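## Task

Carry plate B30 to the vacant nest OUT and leave it seated there, oriented so its well A1 sits at the nest corner labelled A1. All other plates must finish exactly where they began, either seated in their nest or home in their slot of hotel H1. Anything held in place only by the robot at the end does not count. Release the plate and move the gripper away afterwards.

## Robot and tools

ROBOT. A single four-axis SCARA-style plate mover (scara4): a vertical lift (0.000 to 0.550 m), a shoulder (-2.000 to 2.000 rad), an elbow (-2.800 to 2.800 rad) and a wrist yaw (-12.566 to 12.566 rad), with a two-finger gripper that always stays level. It cannot tilt. The fingers point along the gripper's +x axis and close along its y axis. The controlled point, end_effector_position (URDF link pinch), lies midway between the rubber finger pads, roughly 2 to 3 cm behind the fingertips. If the elbow value in Joint positions gets within 0.4 rad of 0, the arm may fold and fault, so avoid near-straight arm poses.

SCENE. Plates carry ID labels only; their locations (hotel H1, nest N1, nest N2) must be found by reading labels in the images. Well A1 is at each plate's clipped corner. H1 has 6 slots numbered from the bottom; a plate is home when it rests flat on its shelf's two prongs, short edge facing front, behind both front pins and between the side pins. Seated means lying flat within a nest's locators. Nest RG, in front of H1, can be used as a temporary put-down spot. Occasionally something may briefly pull on a held plate or shove a loose one.

FRAMES. Results report pose in the scene frame: origin on the table surface under the arm base, +z up, +y to the left when looking along +x. Positions in metres, orientation as end_effector_quat_wxyz. The reported hand position can be slightly wrong, more so at long reach. Motion commands, however, are given in the gripper's own axes.

execute_actions(actions). actions is a list of actions; each action is a table of 0 to 15 rows, each row one control step of 1/30 s, and if fewer than 15 rows are given the last row repeats to fill 15 steps. An empty list just returns state and images. Each row has 5 numbers, each in [-1, 1], in this order: dx, dy, dz, rz, opening. dx, dy, dz, rz are an offset (not an absolute pose) in the gripper frame, measured from the gripper's measured pose at the start of that action (for a call's first action, the last pose reported in this scene); every row refers to that same start, not to the previous row. Scale: 1.0 equals 0.6 m for dx/dy/dz and 180 degrees for rz; positive rz turns from +x toward +y. opening is absolute, not an offset: +1 fully open (0.140 m), -1 closed (pads still 0.066 m apart). Closing fully takes at least about 0.6 s. Each step the commanded pose is clipped to within 70 mm and 16 degrees of the measured pose, so large offsets need several actions; after an action the arm only continues to the last clipped pose.

move(target, speed, blocking). target is one row of 5 numbers laid out as above: an offset in gripper axes from the pose in this scene's latest result that shows one, plus an absolute opening sent at the start. The gripper follows a straight path lasting 0.5 to 10 s (cut off at 10 s) and rotates the shorter way. speed is the path's top speed in m/s, 0.002 to 0.5, default 0.25; rotation is capped at twice that in rad/s. The path ignores obstacles, the gripper may lag, stray or overshoot speed, especially with a stretched arm. Faster contact hits harder, and aiming further past a contact presses harder. With blocking=false the result arrives after 0.5 s while motion continues; then use wait(0) to check, and no execute_actions or move is accepted until a result shows the end (or call stop). The extra "move:" line reports the ending (done near target, off_target, moving, held, fault), the limits that acted (paced = pose clipped; held = a check blocked steps, after which motion can suddenly speed up), and the distance from target.

wait(seconds). 0 to 10 s; the arm keeps its last command, a running move continues, and it returns early if the move ends.

stop(). Brakes a running move; needs braking room, more at speed. Fingers keep moving.

zoom_image(camera, region). camera is "cam_high" or "cam_wrist"; region [x0, y0, x1, y1] in image pixels from the top-left, at most 504 by 504. Both cameras are 896x504; cam_high comes first in results.

finished_scene(scene). Ends the current scene (number 1 or 2) irreversibly after the last command has been held; its result reports success and gives the next task. Answering without a tool call ends everything.

RESULTS. Joint positions lists lift (m), shoulder, elbow, wrist yaw (rad), then pad gap (m). grip_measured is the measured opening on the command scale; readings may be off by up to about 1 mm consistently. To hold a plate, keep commanding about 0.04 below grip_measured (less for a lighter grip). Pad force is about 18 N; a fast close can squeeze harder. "Hand target" is the pose the controller is driving toward. A "pose unreachable" line means the clearance check altered or blocked the command. Offsets come from the measured pose, so repeating a small push into something rigid does not press further, but into something yielding it does.

AVOID. Load limits: lift 54 N, shoulder 8.1 N m, elbow 4.05 N m, wrist yaw 1.35 N m (held weight included); reaching one causes a torque fault that halts the arm for 10 s and drops the rest of the call. Holding loads heats motors: MOTOR HOT appears from 85 °C and at 100 °C an OVER-TEMPERATURE FAULT brakes the arm until it cools. Do not drop plates, let them slip, slam or ram them, or push anything off the table. Joints stop together when a command reverses them, and after big moves the arm may still be short of target.

Each tool is called after "Request:" by a JSON object that holds its "fn" and its "kwargs".

## Session

Request:
{"fn": "execute_actions", "kwargs": {"actions": []}}

Scene clock: 0.00 s.
end_effector_position=(+0.4244, -0.1486, +0.4362) grip_measured=+1.00 end_effector_quat_wxyz=(+0.889, +0.000, +0.000, -0.457)
Joint positions: [ 0.431  0.816  0.655 -2.421  0.14 ]
Motor temperatures (°C, as the motors report them): [34 29 30 27]
Hand target: +0.424, -0.149, +0.436; +0.889, +0.000, +0.000, -0.457

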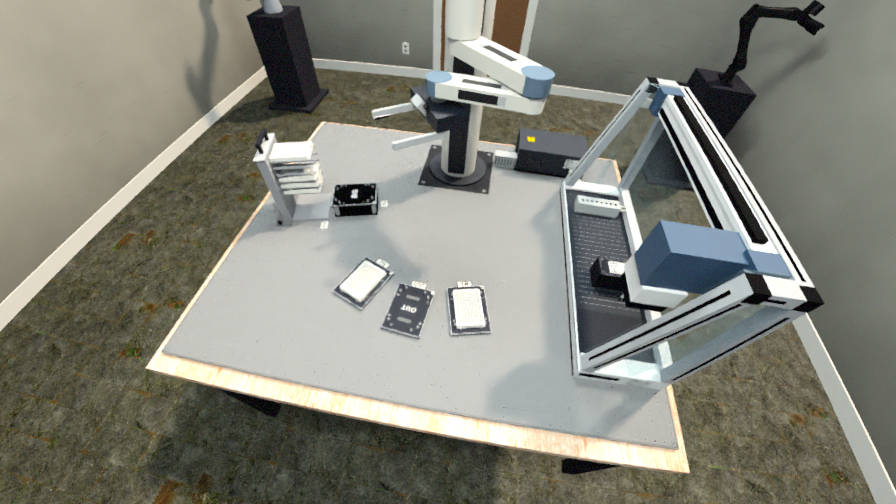

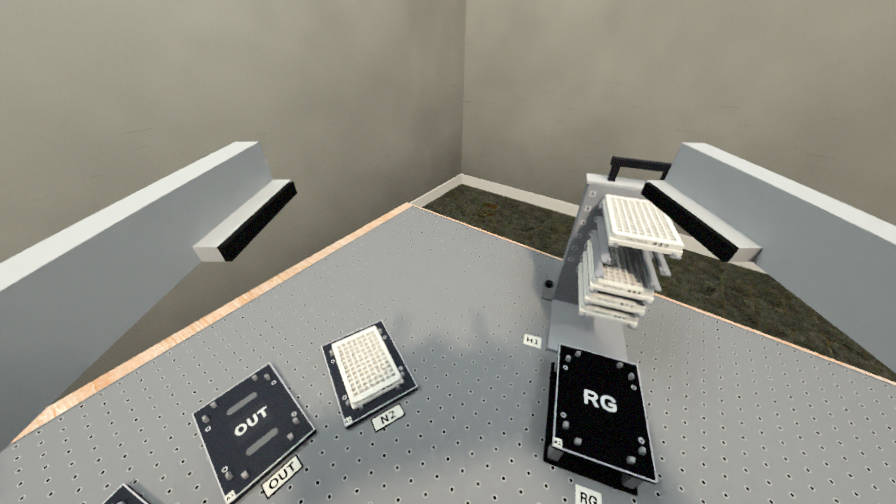

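Request:
{"fn": "zoom_image", "kwargs": {"camera": "cam_wrist", "region": [500, 140, 760, 504]}}

Request:
{"fn": "zoom_image", "kwargs": {"camera": "cam_wrist", "region": [80, 300, 440, 504]}}

Request:
{"fn": "zoom_image", "kwargs": {"camera": "cam_high", "region": [230, 110, 530, 360]}}

Region (500, 140, 760, 504) of cam_wrist's 896x504 image, scaled by 1.385, with more detail than that image has; it fills the left 360 columns of this view, and the rest is white.

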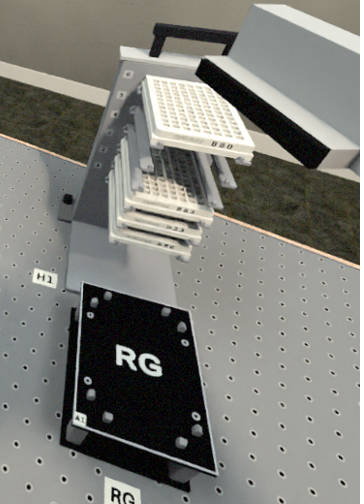

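Region (80, 300, 440, 504) of cam_wrist's 896x504 image, scaled by 1.400, with more detail than that image has; it fills the top 286 rows of this view, and the rest is white.

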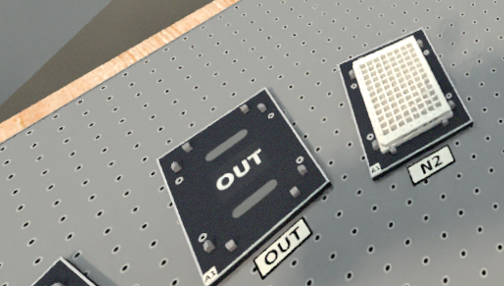

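Region (230, 110, 530, 360) of cam_high's 896x504 image, scaled by 1.680, with more detail than that image has.

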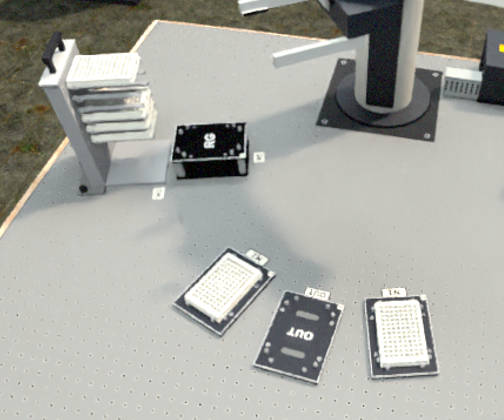

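Request:
{"fn": "move", "kwargs": {"target": [0.113, -0.274, -0.17, -0.198, 1]}}

Request:
{"fn": "zoom_image", "kwargs": {"camera": "cam_wrist", "region": [250, 60, 650, 504]}}

Scene clock: 25.13 s.
end_effector_position=(+0.3301, -0.2995, +0.3341) grip_measured=+1.00 end_effector_quat_wxyz=(+0.707, +0.000, +0.000, -0.707)
Joint positions: [ 0.329  0.172  0.872 -2.616  0.14 ]
Motor temperatures (°C, as the motors report them): [34 29 30 27]
Hand target: +0.330, -0.299, +0.334; +0.707, +0.000, +0.000, -0.707
Off the commanded pose: 0.000 m, 0 deg.
move: done

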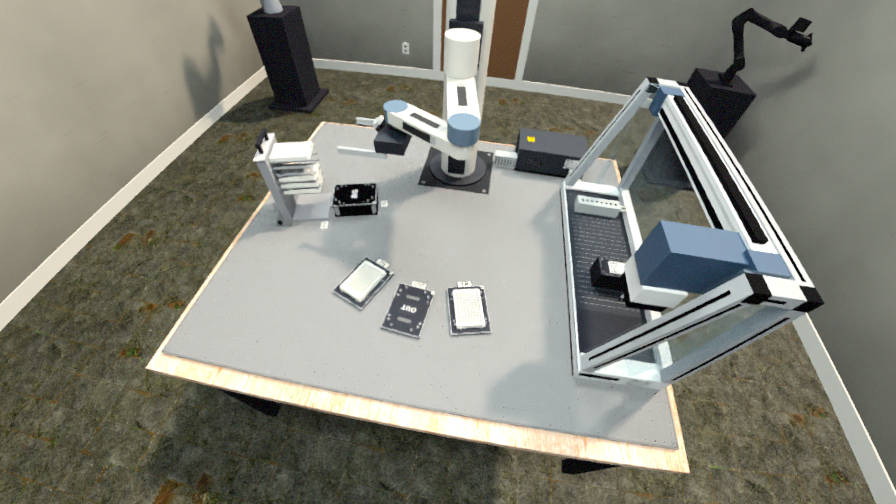

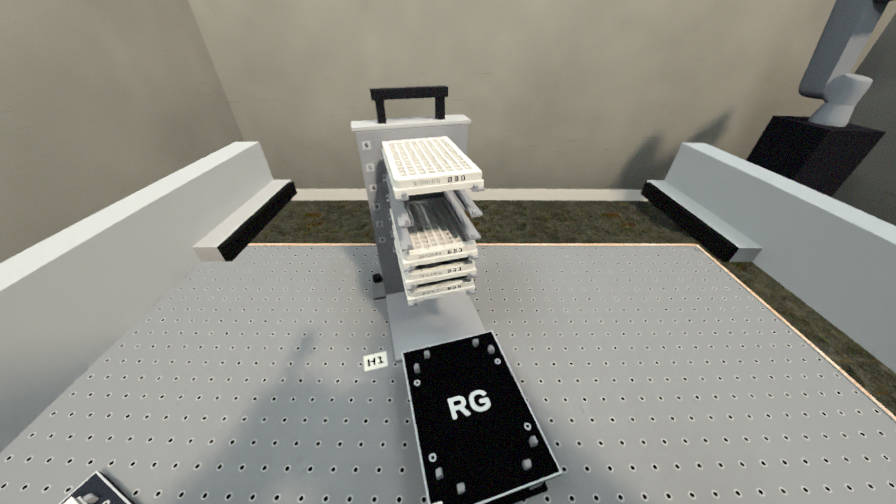

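Region (250, 60, 650, 504) of cam_wrist's 896x504 image, scaled by 1.135, with more detail than that image has; it fills the left 454 columns of this view, and the rest is white.

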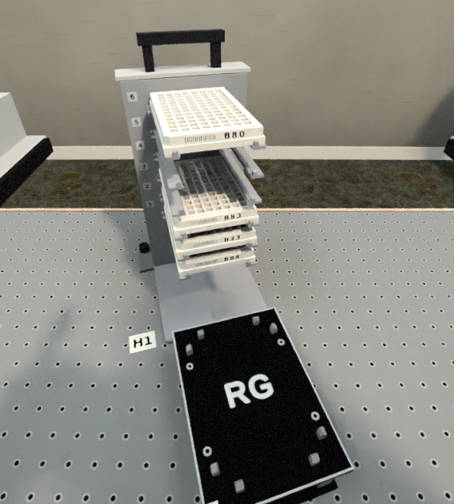

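Request:
{"fn": "zoom_image", "kwargs": {"camera": "cam_wrist", "region": [370, 130, 510, 310]}}

Region (370, 130, 510, 310) of cam_wrist's 896x504 image, scaled by 2.800, with more detail than that image has.

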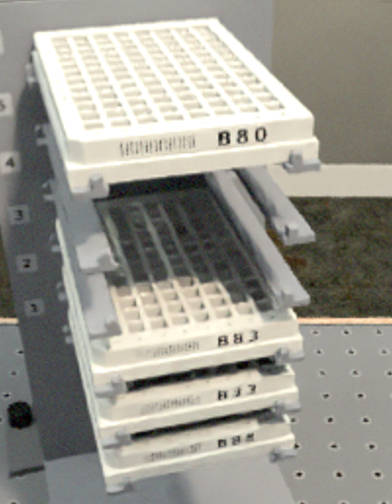

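Request:
{"fn": "move", "kwargs": {"target": [-0.416, 0.333, -0.19, 0.472, 1]}}

Scene clock: 43.93 s.
end_effector_position=(+0.5302, -0.0501, +0.2200) grip_measured=+1.00 end_effector_quat_wxyz=(+0.999, +0.000, +0.000, -0.044)
Joint positions: [ 0.215  0.803  0.857 -1.748  0.14 ]
Motor temperatures (°C, as the motors report them): [34 29 30 27]
Hand target: +0.530, -0.050, +0.220; +0.999, +0.000, +0.000, -0.044
Off the commanded pose: 0.000 m, 0 deg.
move: done

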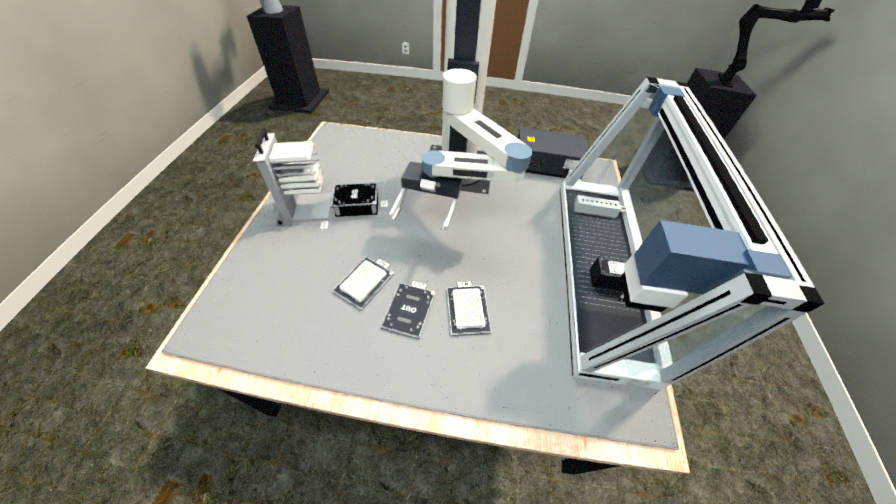

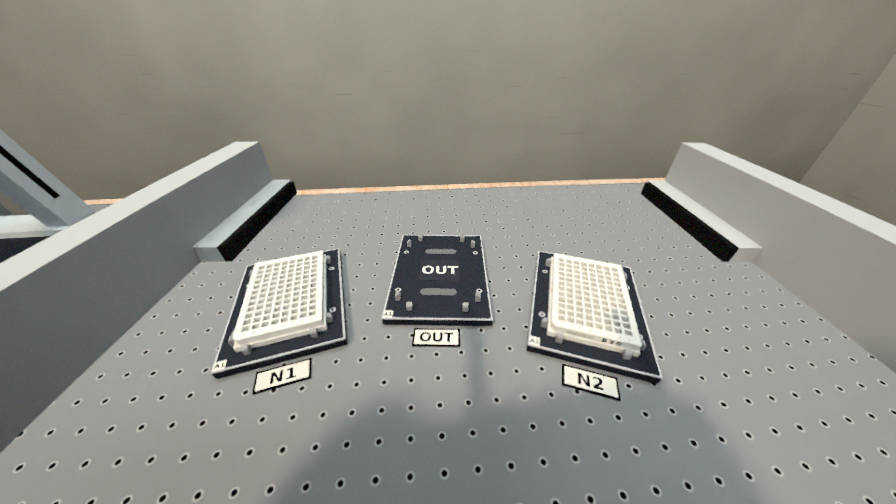

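Request:
{"fn": "zoom_image", "kwargs": {"camera": "cam_wrist", "region": [510, 240, 680, 400]}}

Request:
{"fn": "zoom_image", "kwargs": {"camera": "cam_wrist", "region": [200, 240, 370, 400]}}

Request:
{"fn": "zoom_image", "kwargs": {"camera": "cam_wrist", "region": [370, 225, 510, 350]}}

Request:
{"fn": "zoom_image", "kwargs": {"camera": "cam_high", "region": [320, 250, 510, 350]}}

Region (510, 240, 680, 400) of cam_wrist's 896x504 image, scaled by 2.965, with more detail than that image has; it fills the top 474 rows of this view, and the rest is white.

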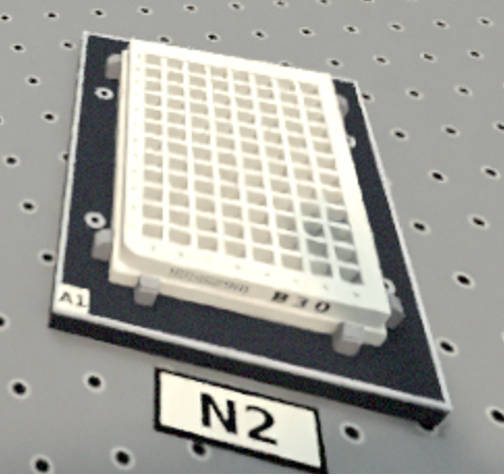

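Region (200, 240, 370, 400) of cam_wrist's 896x504 image, scaled by 2.965, with more detail than that image has; it fills the top 474 rows of this view, and the rest is white.

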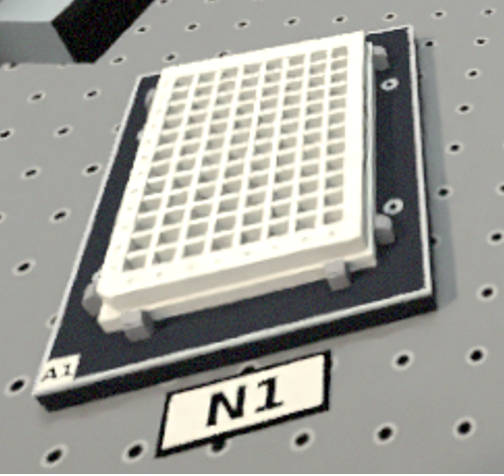

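Region (370, 225, 510, 350) of cam_wrist's 896x504 image, scaled by 3.600, with more detail than that image has; it fills the top 450 rows of this view, and the rest is white.

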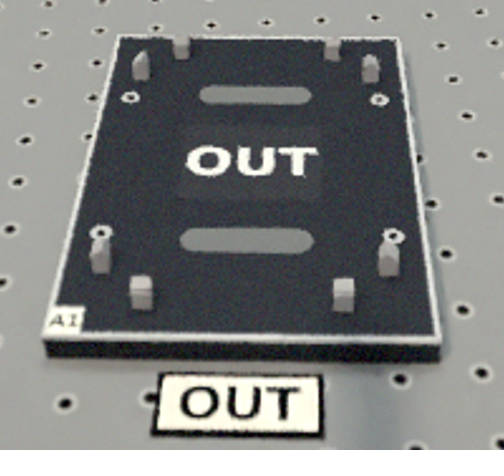

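Region (320, 250, 510, 350) of cam_high's 896x504 image, scaled by 2.653, with more detail than that image has; it fills the top 265 rows of this view, and the rest is white.

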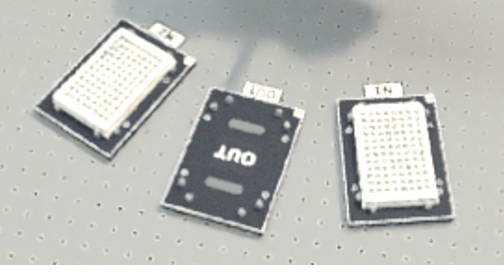

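Request:
{"fn": "move", "kwargs": {"target": [0.2628, -0.273, -0.25, -0.0989, 0.2]}}

Scene clock: 101.80 s.
end_effector_position=(+0.6727, -0.2273, +0.0700) grip_measured=+0.20 end_effector_quat_wxyz=(+0.980, +0.000, +0.000, -0.198)
Joint positions: [ 0.065  0.174  1.795 -2.367  0.11 ]
Motor temperatures (°C, as the motors report them): [34 29 30 27]
Hand target: +0.673, -0.227, +0.070; +0.980, +0.000, +0.000, -0.198
Off the commanded pose: 0.000 m, 0 deg.
move: done

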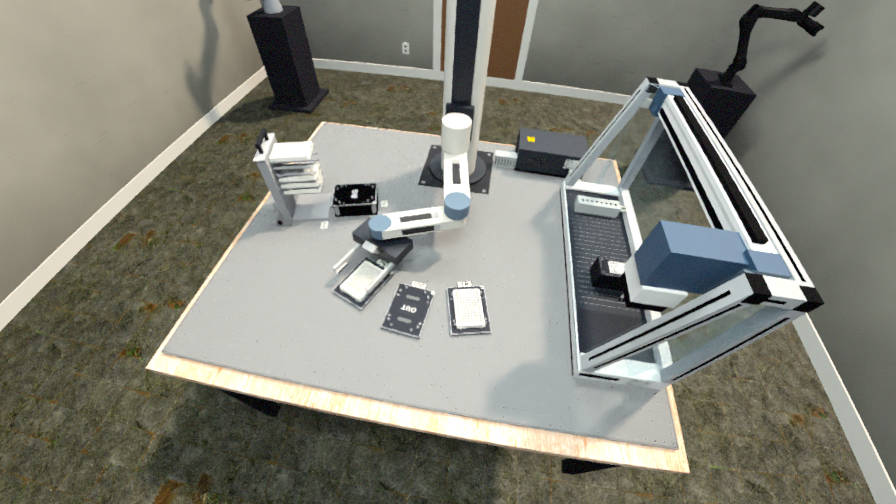

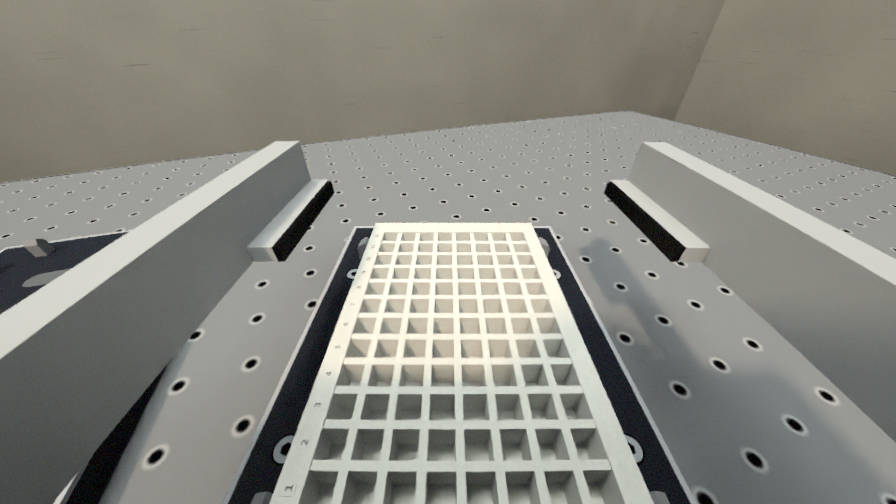

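Request:
{"fn": "move", "kwargs": {"target": [-0.031, 0.010, -0.058, 0, 0.2], "speed": 0.05}}

Request:
{"fn": "zoom_image", "kwargs": {"camera": "cam_high", "region": [310, 200, 450, 320]}}

Scene clock: 114.77 s.
end_effector_position=(+0.6579, -0.2146, +0.0351) grip_measured=+0.20 end_effector_quat_wxyz=(+0.980, +0.000, +0.000, -0.198)
Joint positions: [ 0.03   0.236  1.682 -2.318  0.11 ]
Motor temperatures (°C, as the motors report them): [34 29 30 27]
Hand target: +0.658, -0.215, +0.035; +0.980, +0.000, +0.000, -0.198
Off the commanded pose: 0.000 m, 0 deg.
move: done

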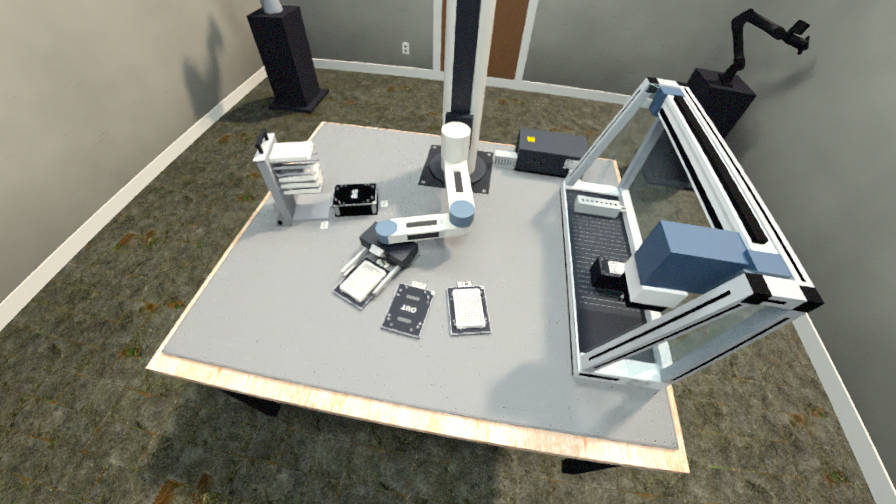

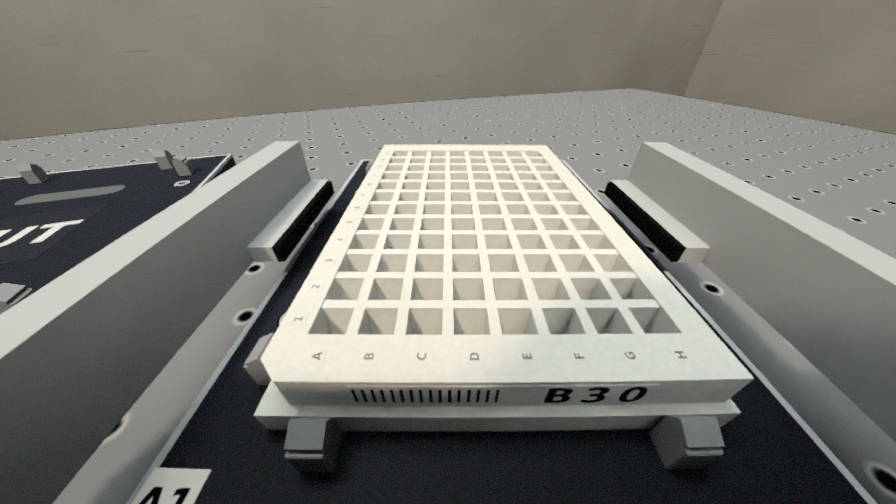

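Region (310, 200, 450, 320) of cam_high's 896x504 image, scaled by 3.600, with more detail than that image has; it fills the top 432 rows of this view, and the rest is white.

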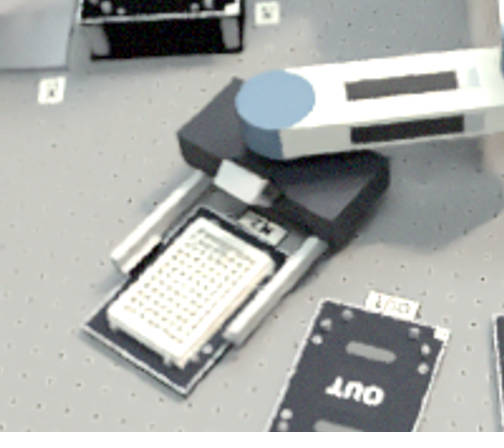

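Request:
{"fn": "move", "kwargs": {"target": [0.003, -0.001, -0.002, 0, -0.35], "speed": 0.02}}

Request:
{"fn": "execute_actions", "kwargs": {"actions": [[[0,0,0,0,-0.42],[0,0,0,0,-0.45],[0,0,0,0,-0.48],[0,0,0,0,-0.5],[0,0,0,0,-0.52],[0,0,0,0,-0.54],[0,0,0,0,-0.56],[0,0,0,0,-0.58],[0,0,0,0,-0.6],[0,0,0,0,-0.62]]]}}

Scene clock: 124.20 s.
end_effector_position=(+0.6593, -0.2158, +0.0340) grip_measured=-0.35 end_effector_quat_wxyz=(+0.980, +0.000, +0.000, -0.198)
Joint positions: [ 0.029  0.23   1.692 -2.322  0.09 ]
Motor temperatures (°C, as the motors report them): [34 29 30 27]
Hand target: +0.659, -0.216, +0.034; +0.980, +0.000, +0.000, -0.198
Off the commanded pose: 0.000 m, 0 deg.
move: done

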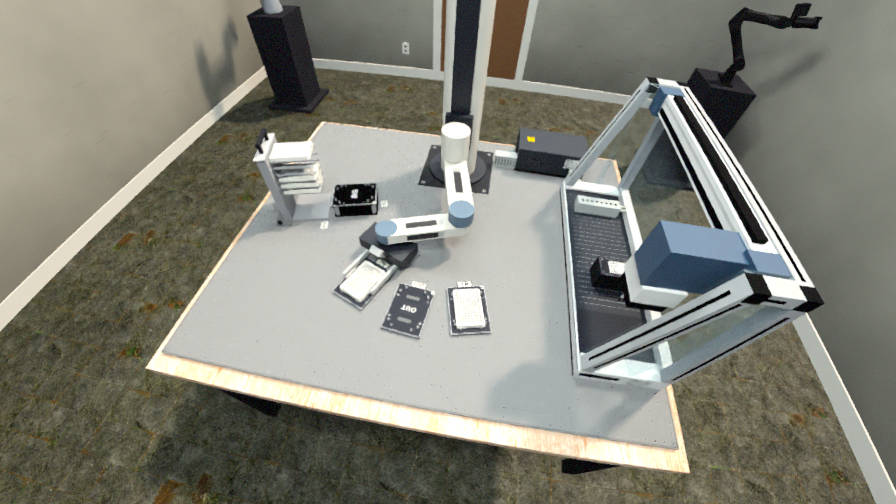

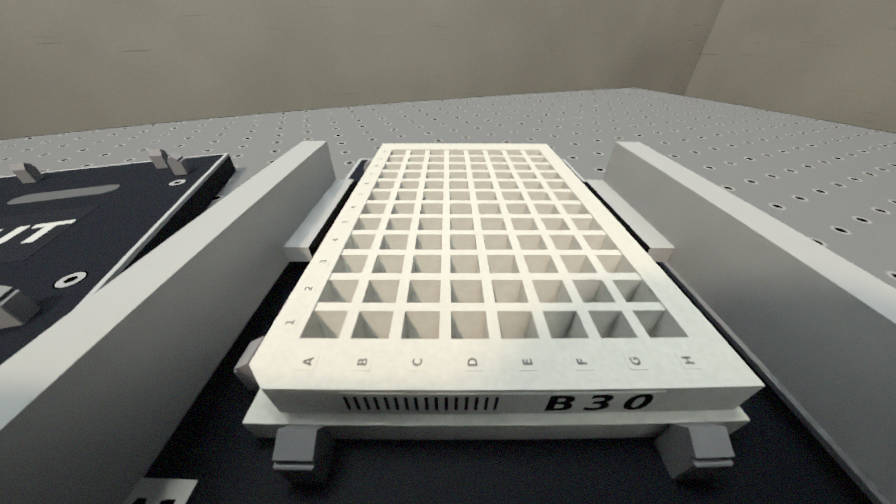

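Scene clock: 124.70 s.
end_effector_position=(+0.6593, -0.2158, +0.0340) grip_measured=-0.54 end_effector_quat_wxyz=(+0.980, +0.000, +0.000, -0.198)
Joint positions: [ 0.029  0.23   1.692 -2.322  0.083]
Motor temperatures (°C, as the motors report them): [34 29 30 27]
Hand target: +0.659, -0.216, +0.034; +0.980, +0.000, +0.000, -0.198
Off the commanded pose: 0.000 m, 0 deg.

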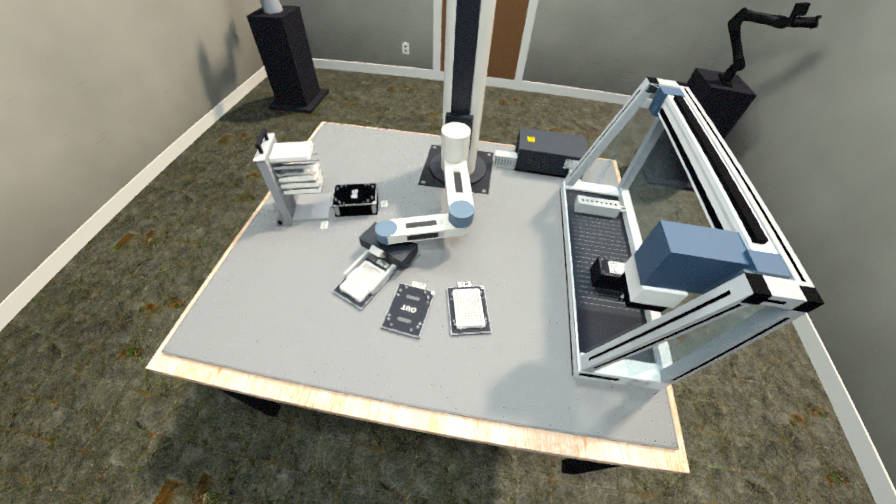

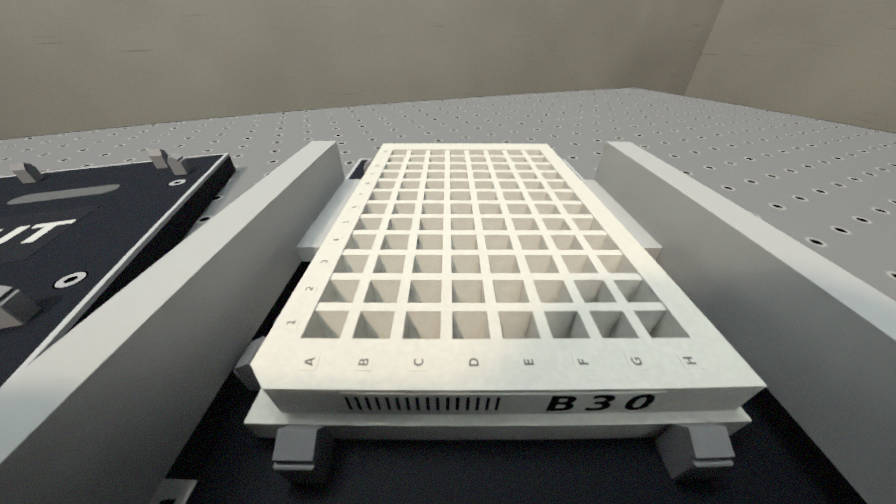

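Request:
{"fn": "move", "kwargs": {"target": [0, 0, 0.05, 0, -0.59], "speed": 0.05}}

Scene clock: 127.77 s.
end_effector_position=(+0.6594, -0.2158, +0.0640) grip_measured=-0.54 end_effector_quat_wxyz=(+0.980, +0.000, +0.000, -0.198)
Joint positions: [ 0.059  0.23   1.692 -2.322  0.083]
Motor temperatures (°C, as the motors report them): [34 29 30 27]
Hand target: +0.659, -0.216, +0.064; +0.980, +0.000, +0.000, -0.198
Off the commanded pose: 0.000 m, 0 deg.
move: done

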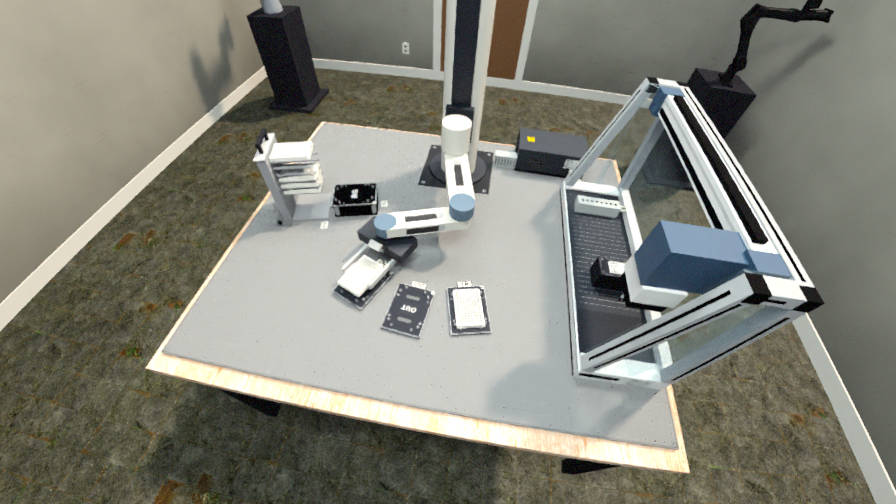

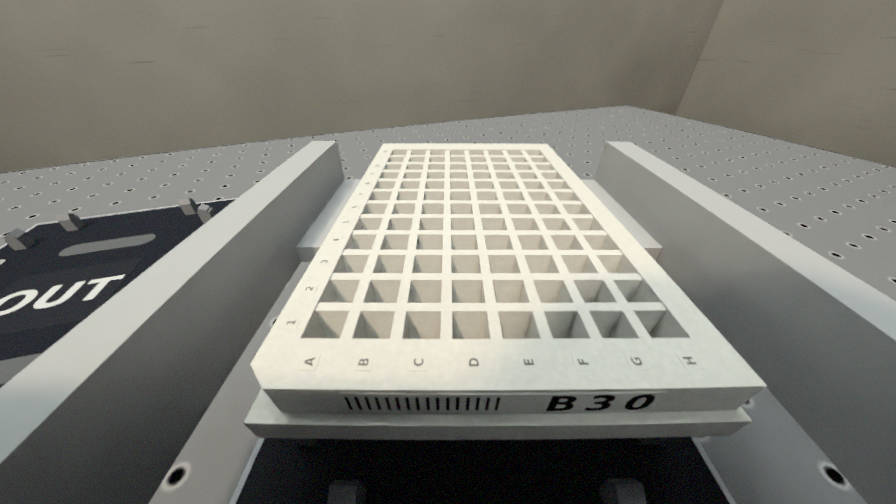

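Request:
{"fn": "move", "kwargs": {"target": [-0.001, 0.301, 0, 0.0933, -0.59], "speed": 0.15}}

Request:
{"fn": "move", "kwargs": {"target": [0, 0, -0.03, 0, -0.59], "speed": 0.03}}

Scene clock: 133.93 s.
end_effector_position=(+0.7291, -0.0490, +0.0640) grip_measured=-0.54 end_effector_quat_wxyz=(+0.999, +0.000, +0.000, -0.053)
Joint positions: [ 0.059  0.505  1.852 -2.462  0.083]
Motor temperatures (°C, as the motors report them): [34 29 30 27]
Hand target: +0.729, -0.049, +0.064; +0.999, +0.000, +0.000, -0.053
Off the commanded pose: 0.000 m, 0 deg.
move: done

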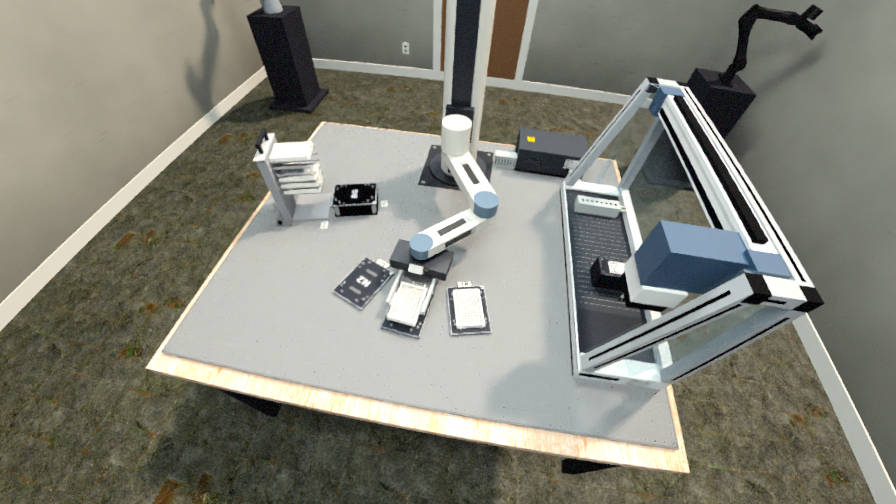

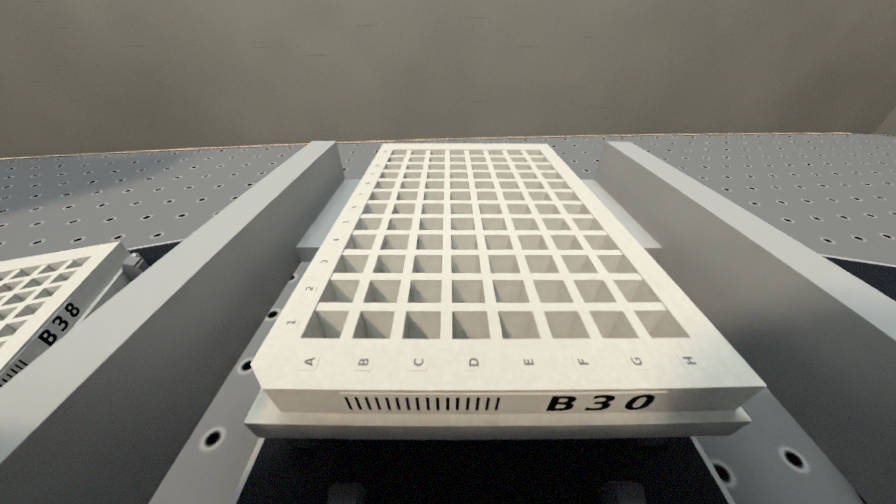

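Scene clock: 134.77 s.
end_effector_position=(+0.7291, -0.0489, +0.0460) grip_measured=-0.54 end_effector_quat_wxyz=(+0.999, +0.000, +0.000, -0.053)
Joint positions: [ 0.041  0.505  1.852 -2.462  0.083]
Motor temperatures (°C, as the motors report them): [34 29 30 27]
Hand target: +0.729, -0.049, +0.046; +0.999, +0.000, +0.000, -0.053
Off the commanded pose: 0.000 m, 0 deg.
move: done

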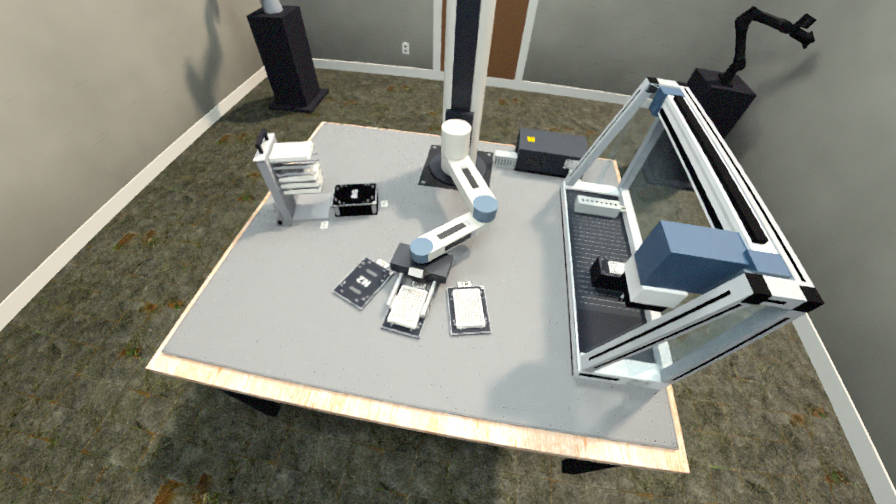

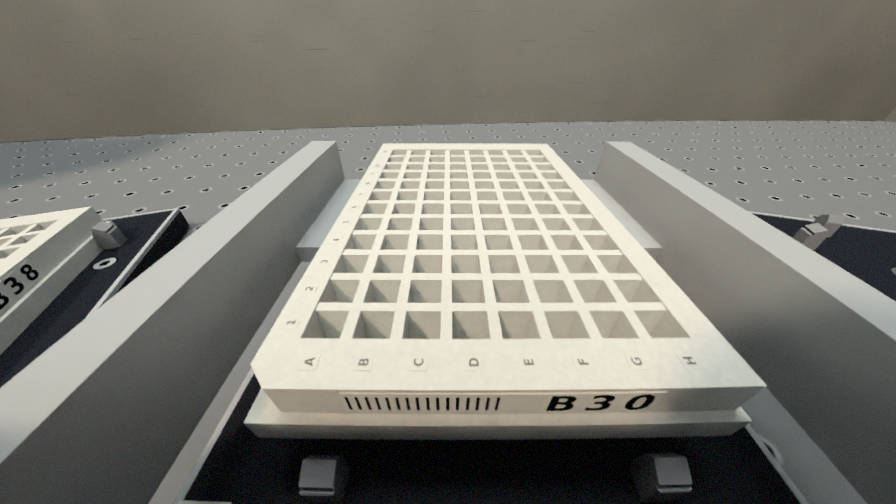

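Request:
{"fn": "move", "kwargs": {"target": [-0.001, 0, -0.0195, 0, -0.59], "speed": 0.01}}

Scene clock: 140.13 s.
end_effector_position=(+0.7286, -0.0488, +0.0342) grip_measured=-0.54 end_effector_quat_wxyz=(+0.999, +0.000, +0.000, -0.052)
Joint positions: [ 0.029  0.506  1.848 -2.46   0.083]
Motor temperatures (°C, as the motors report them): [34 29 30 27]
Hand target: +0.729, -0.049, +0.034; +0.999, +0.000, +0.000, -0.053
Off the commanded pose: 0.000 m, 0 deg.
move: done

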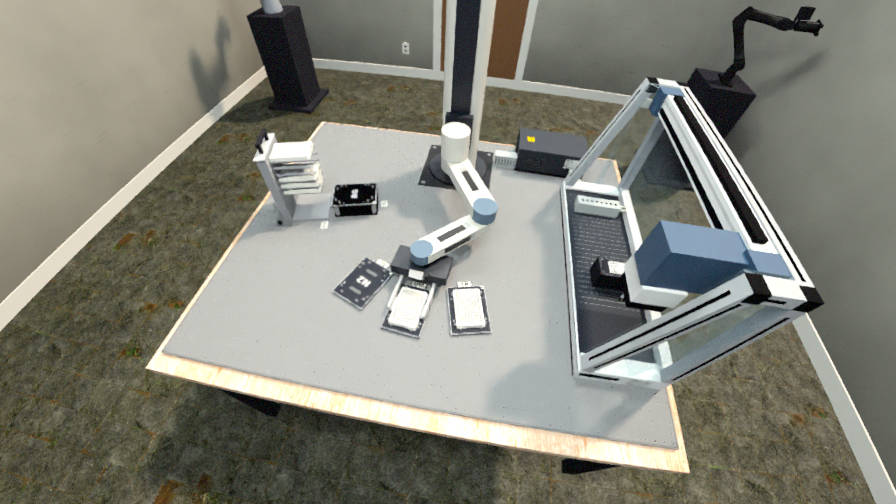

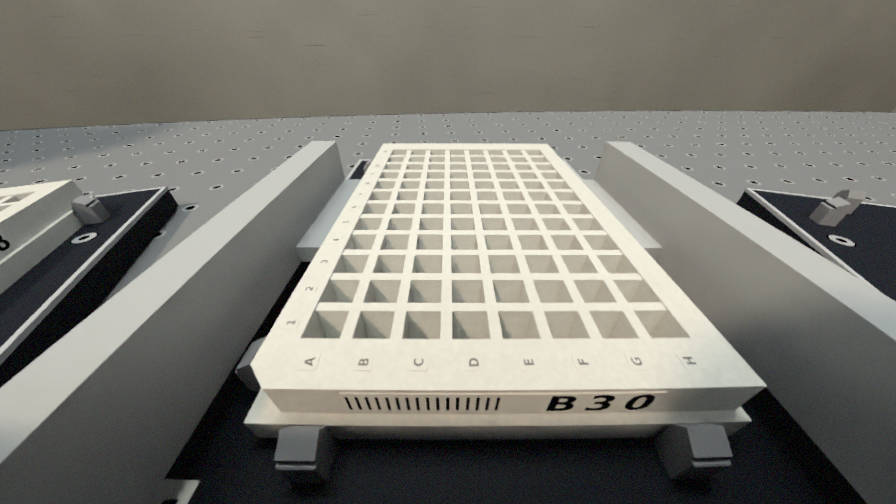

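Request:
{"fn": "move", "kwargs": {"target": [0, 0, 0, 0, -0.1]}}

Request:
{"fn": "move", "kwargs": {"target": [0, 0, 0.06, 0, -0.1], "speed": 0.1}}

Request:
{"fn": "move", "kwargs": {"target": [-0.2, 0, 0.12, 0, -0.1]}}

Request:
{"fn": "zoom_image", "kwargs": {"camera": "cam_wrist", "region": [300, 130, 640, 420]}}

Request:
{"fn": "zoom_image", "kwargs": {"camera": "cam_high", "region": [360, 260, 460, 350]}}

Scene clock: 145.27 s.
end_effector_position=(+0.7286, -0.0488, +0.0342) grip_measured=-0.10 end_effector_quat_wxyz=(+0.999, +0.000, +0.000, -0.052)
Joint positions: [ 0.029  0.506  1.848 -2.46   0.099]
Motor temperatures (°C, as the motors report them): [34 29 30 27]
Hand target: +0.729, -0.049, +0.034; +0.999, +0.000, +0.000, -0.052
Off the commanded pose: 0.000 m, 0 deg.
move: done

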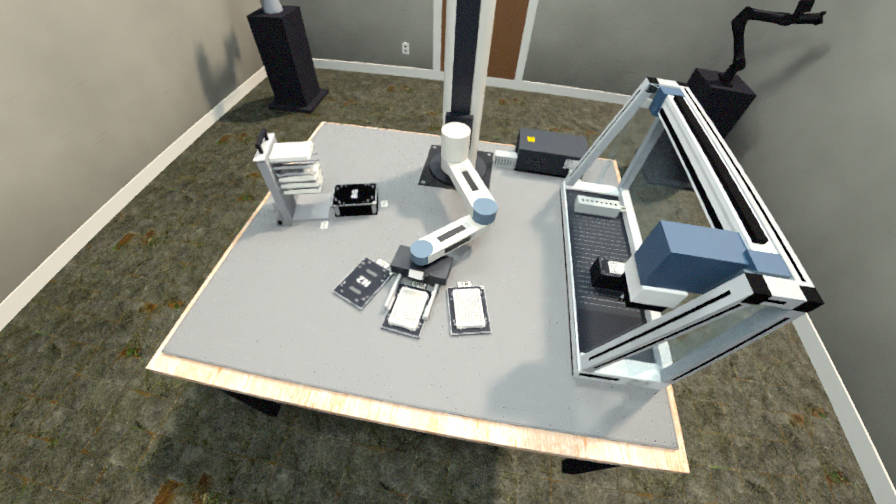

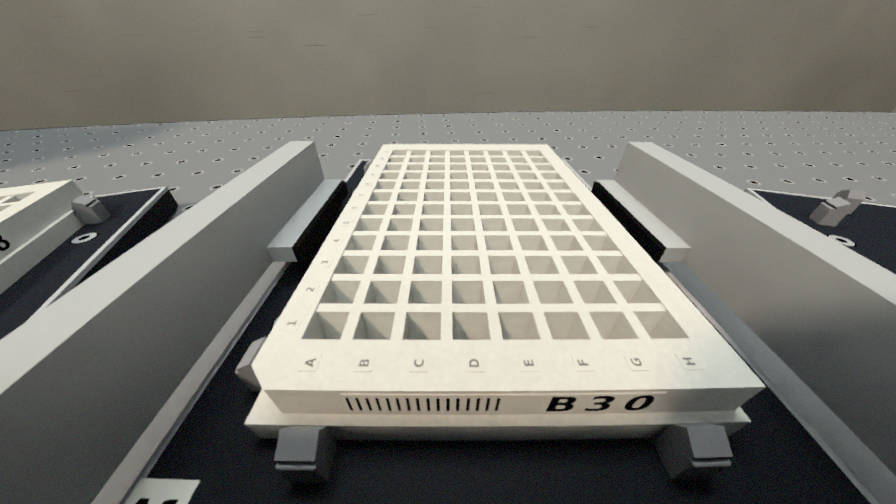

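Scene clock: 145.97 s.
end_effector_position=(+0.7286, -0.0488, +0.0703) grip_measured=-0.10 end_effector_quat_wxyz=(+0.999, +0.000, +0.000, -0.052)
Joint positions: [ 0.065  0.506  1.849 -2.46   0.099]
Motor temperatures (°C, as the motors report them): [34 29 30 27]
Hand target: +0.729, -0.049, +0.070; +0.999, +0.000, +0.000, -0.052
Off the commanded pose: 0.000 m, 0 deg.
move: done

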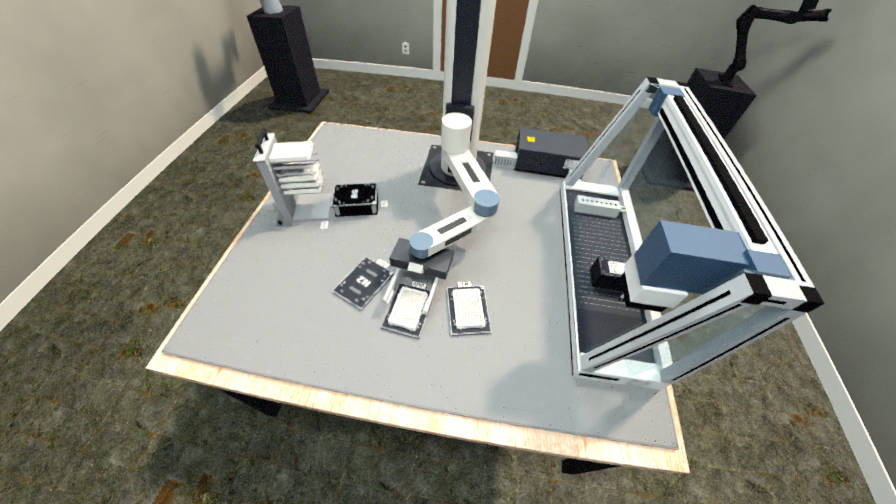

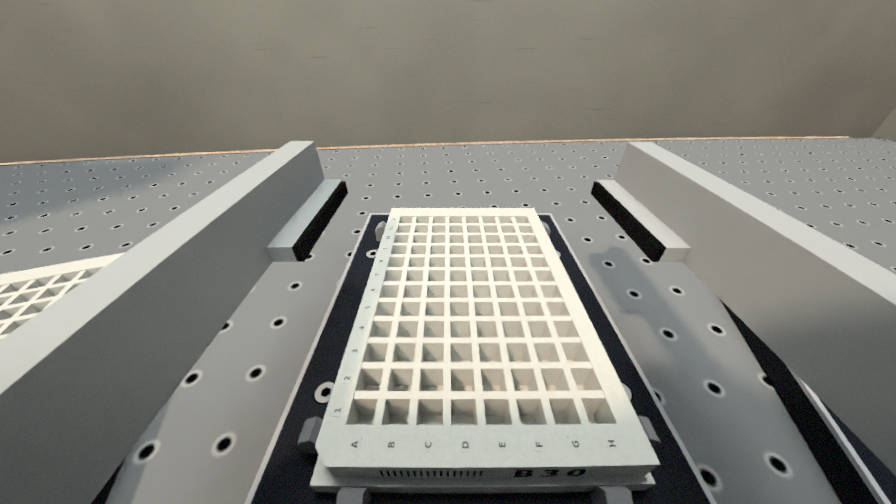

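Scene clock: 146.90 s.
end_effector_position=(+0.6092, -0.0361, +0.1424) grip_measured=-0.10 end_effector_quat_wxyz=(+0.999, +0.000, +0.000, -0.052)
Joint positions: [ 0.137  0.786  1.201 -2.092  0.099]
Motor temperatures (°C, as the motors report them): [34 29 30 27]
Hand target: +0.609, -0.036, +0.142; +0.999, +0.000, +0.000, -0.052
Off the commanded pose: 0.000 m, 0 deg.
move: done

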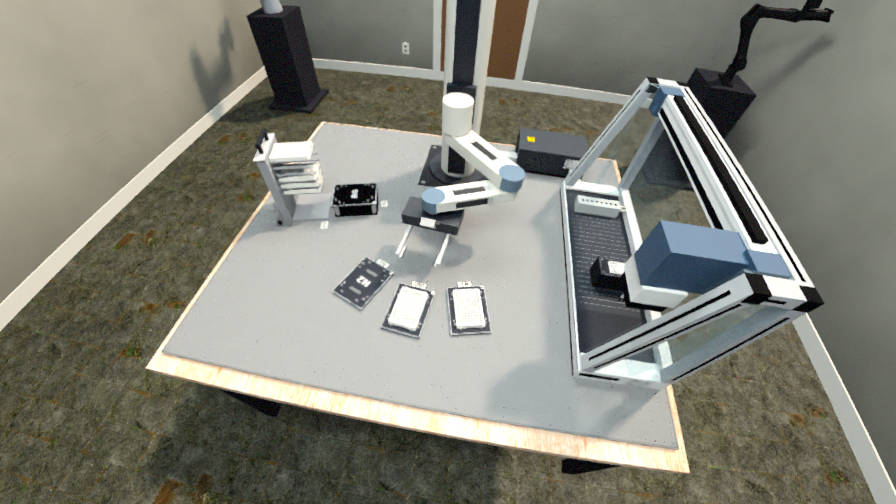

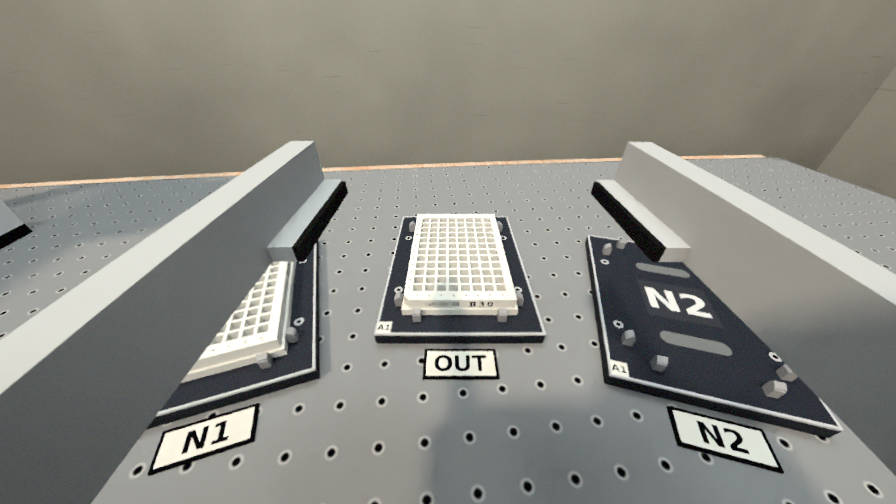

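Region (300, 130, 640, 420) of cam_wrist's 896x504 image, scaled by 1.482, with more detail than that image has; it fills the top 430 rows of this view, and the rest is white.

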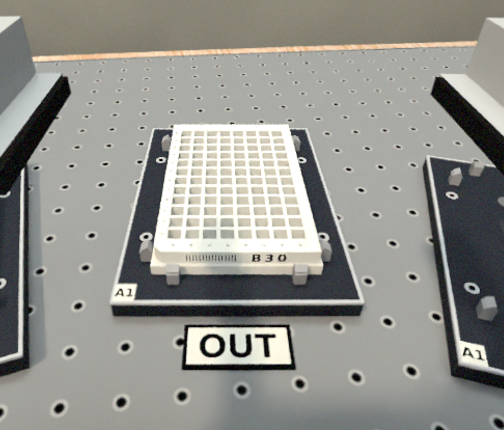

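Region (360, 260, 460, 350) of cam_high's 896x504 image, scaled by 5.040, with more detail than that image has; it fills the top 454 rows of this view, and the rest is white.

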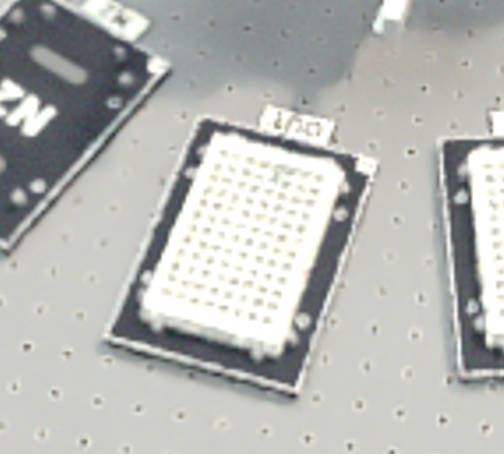

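Request:
{"fn": "finished_scene", "kwargs": {"scene": 1}}

The scene is finished: the task was done.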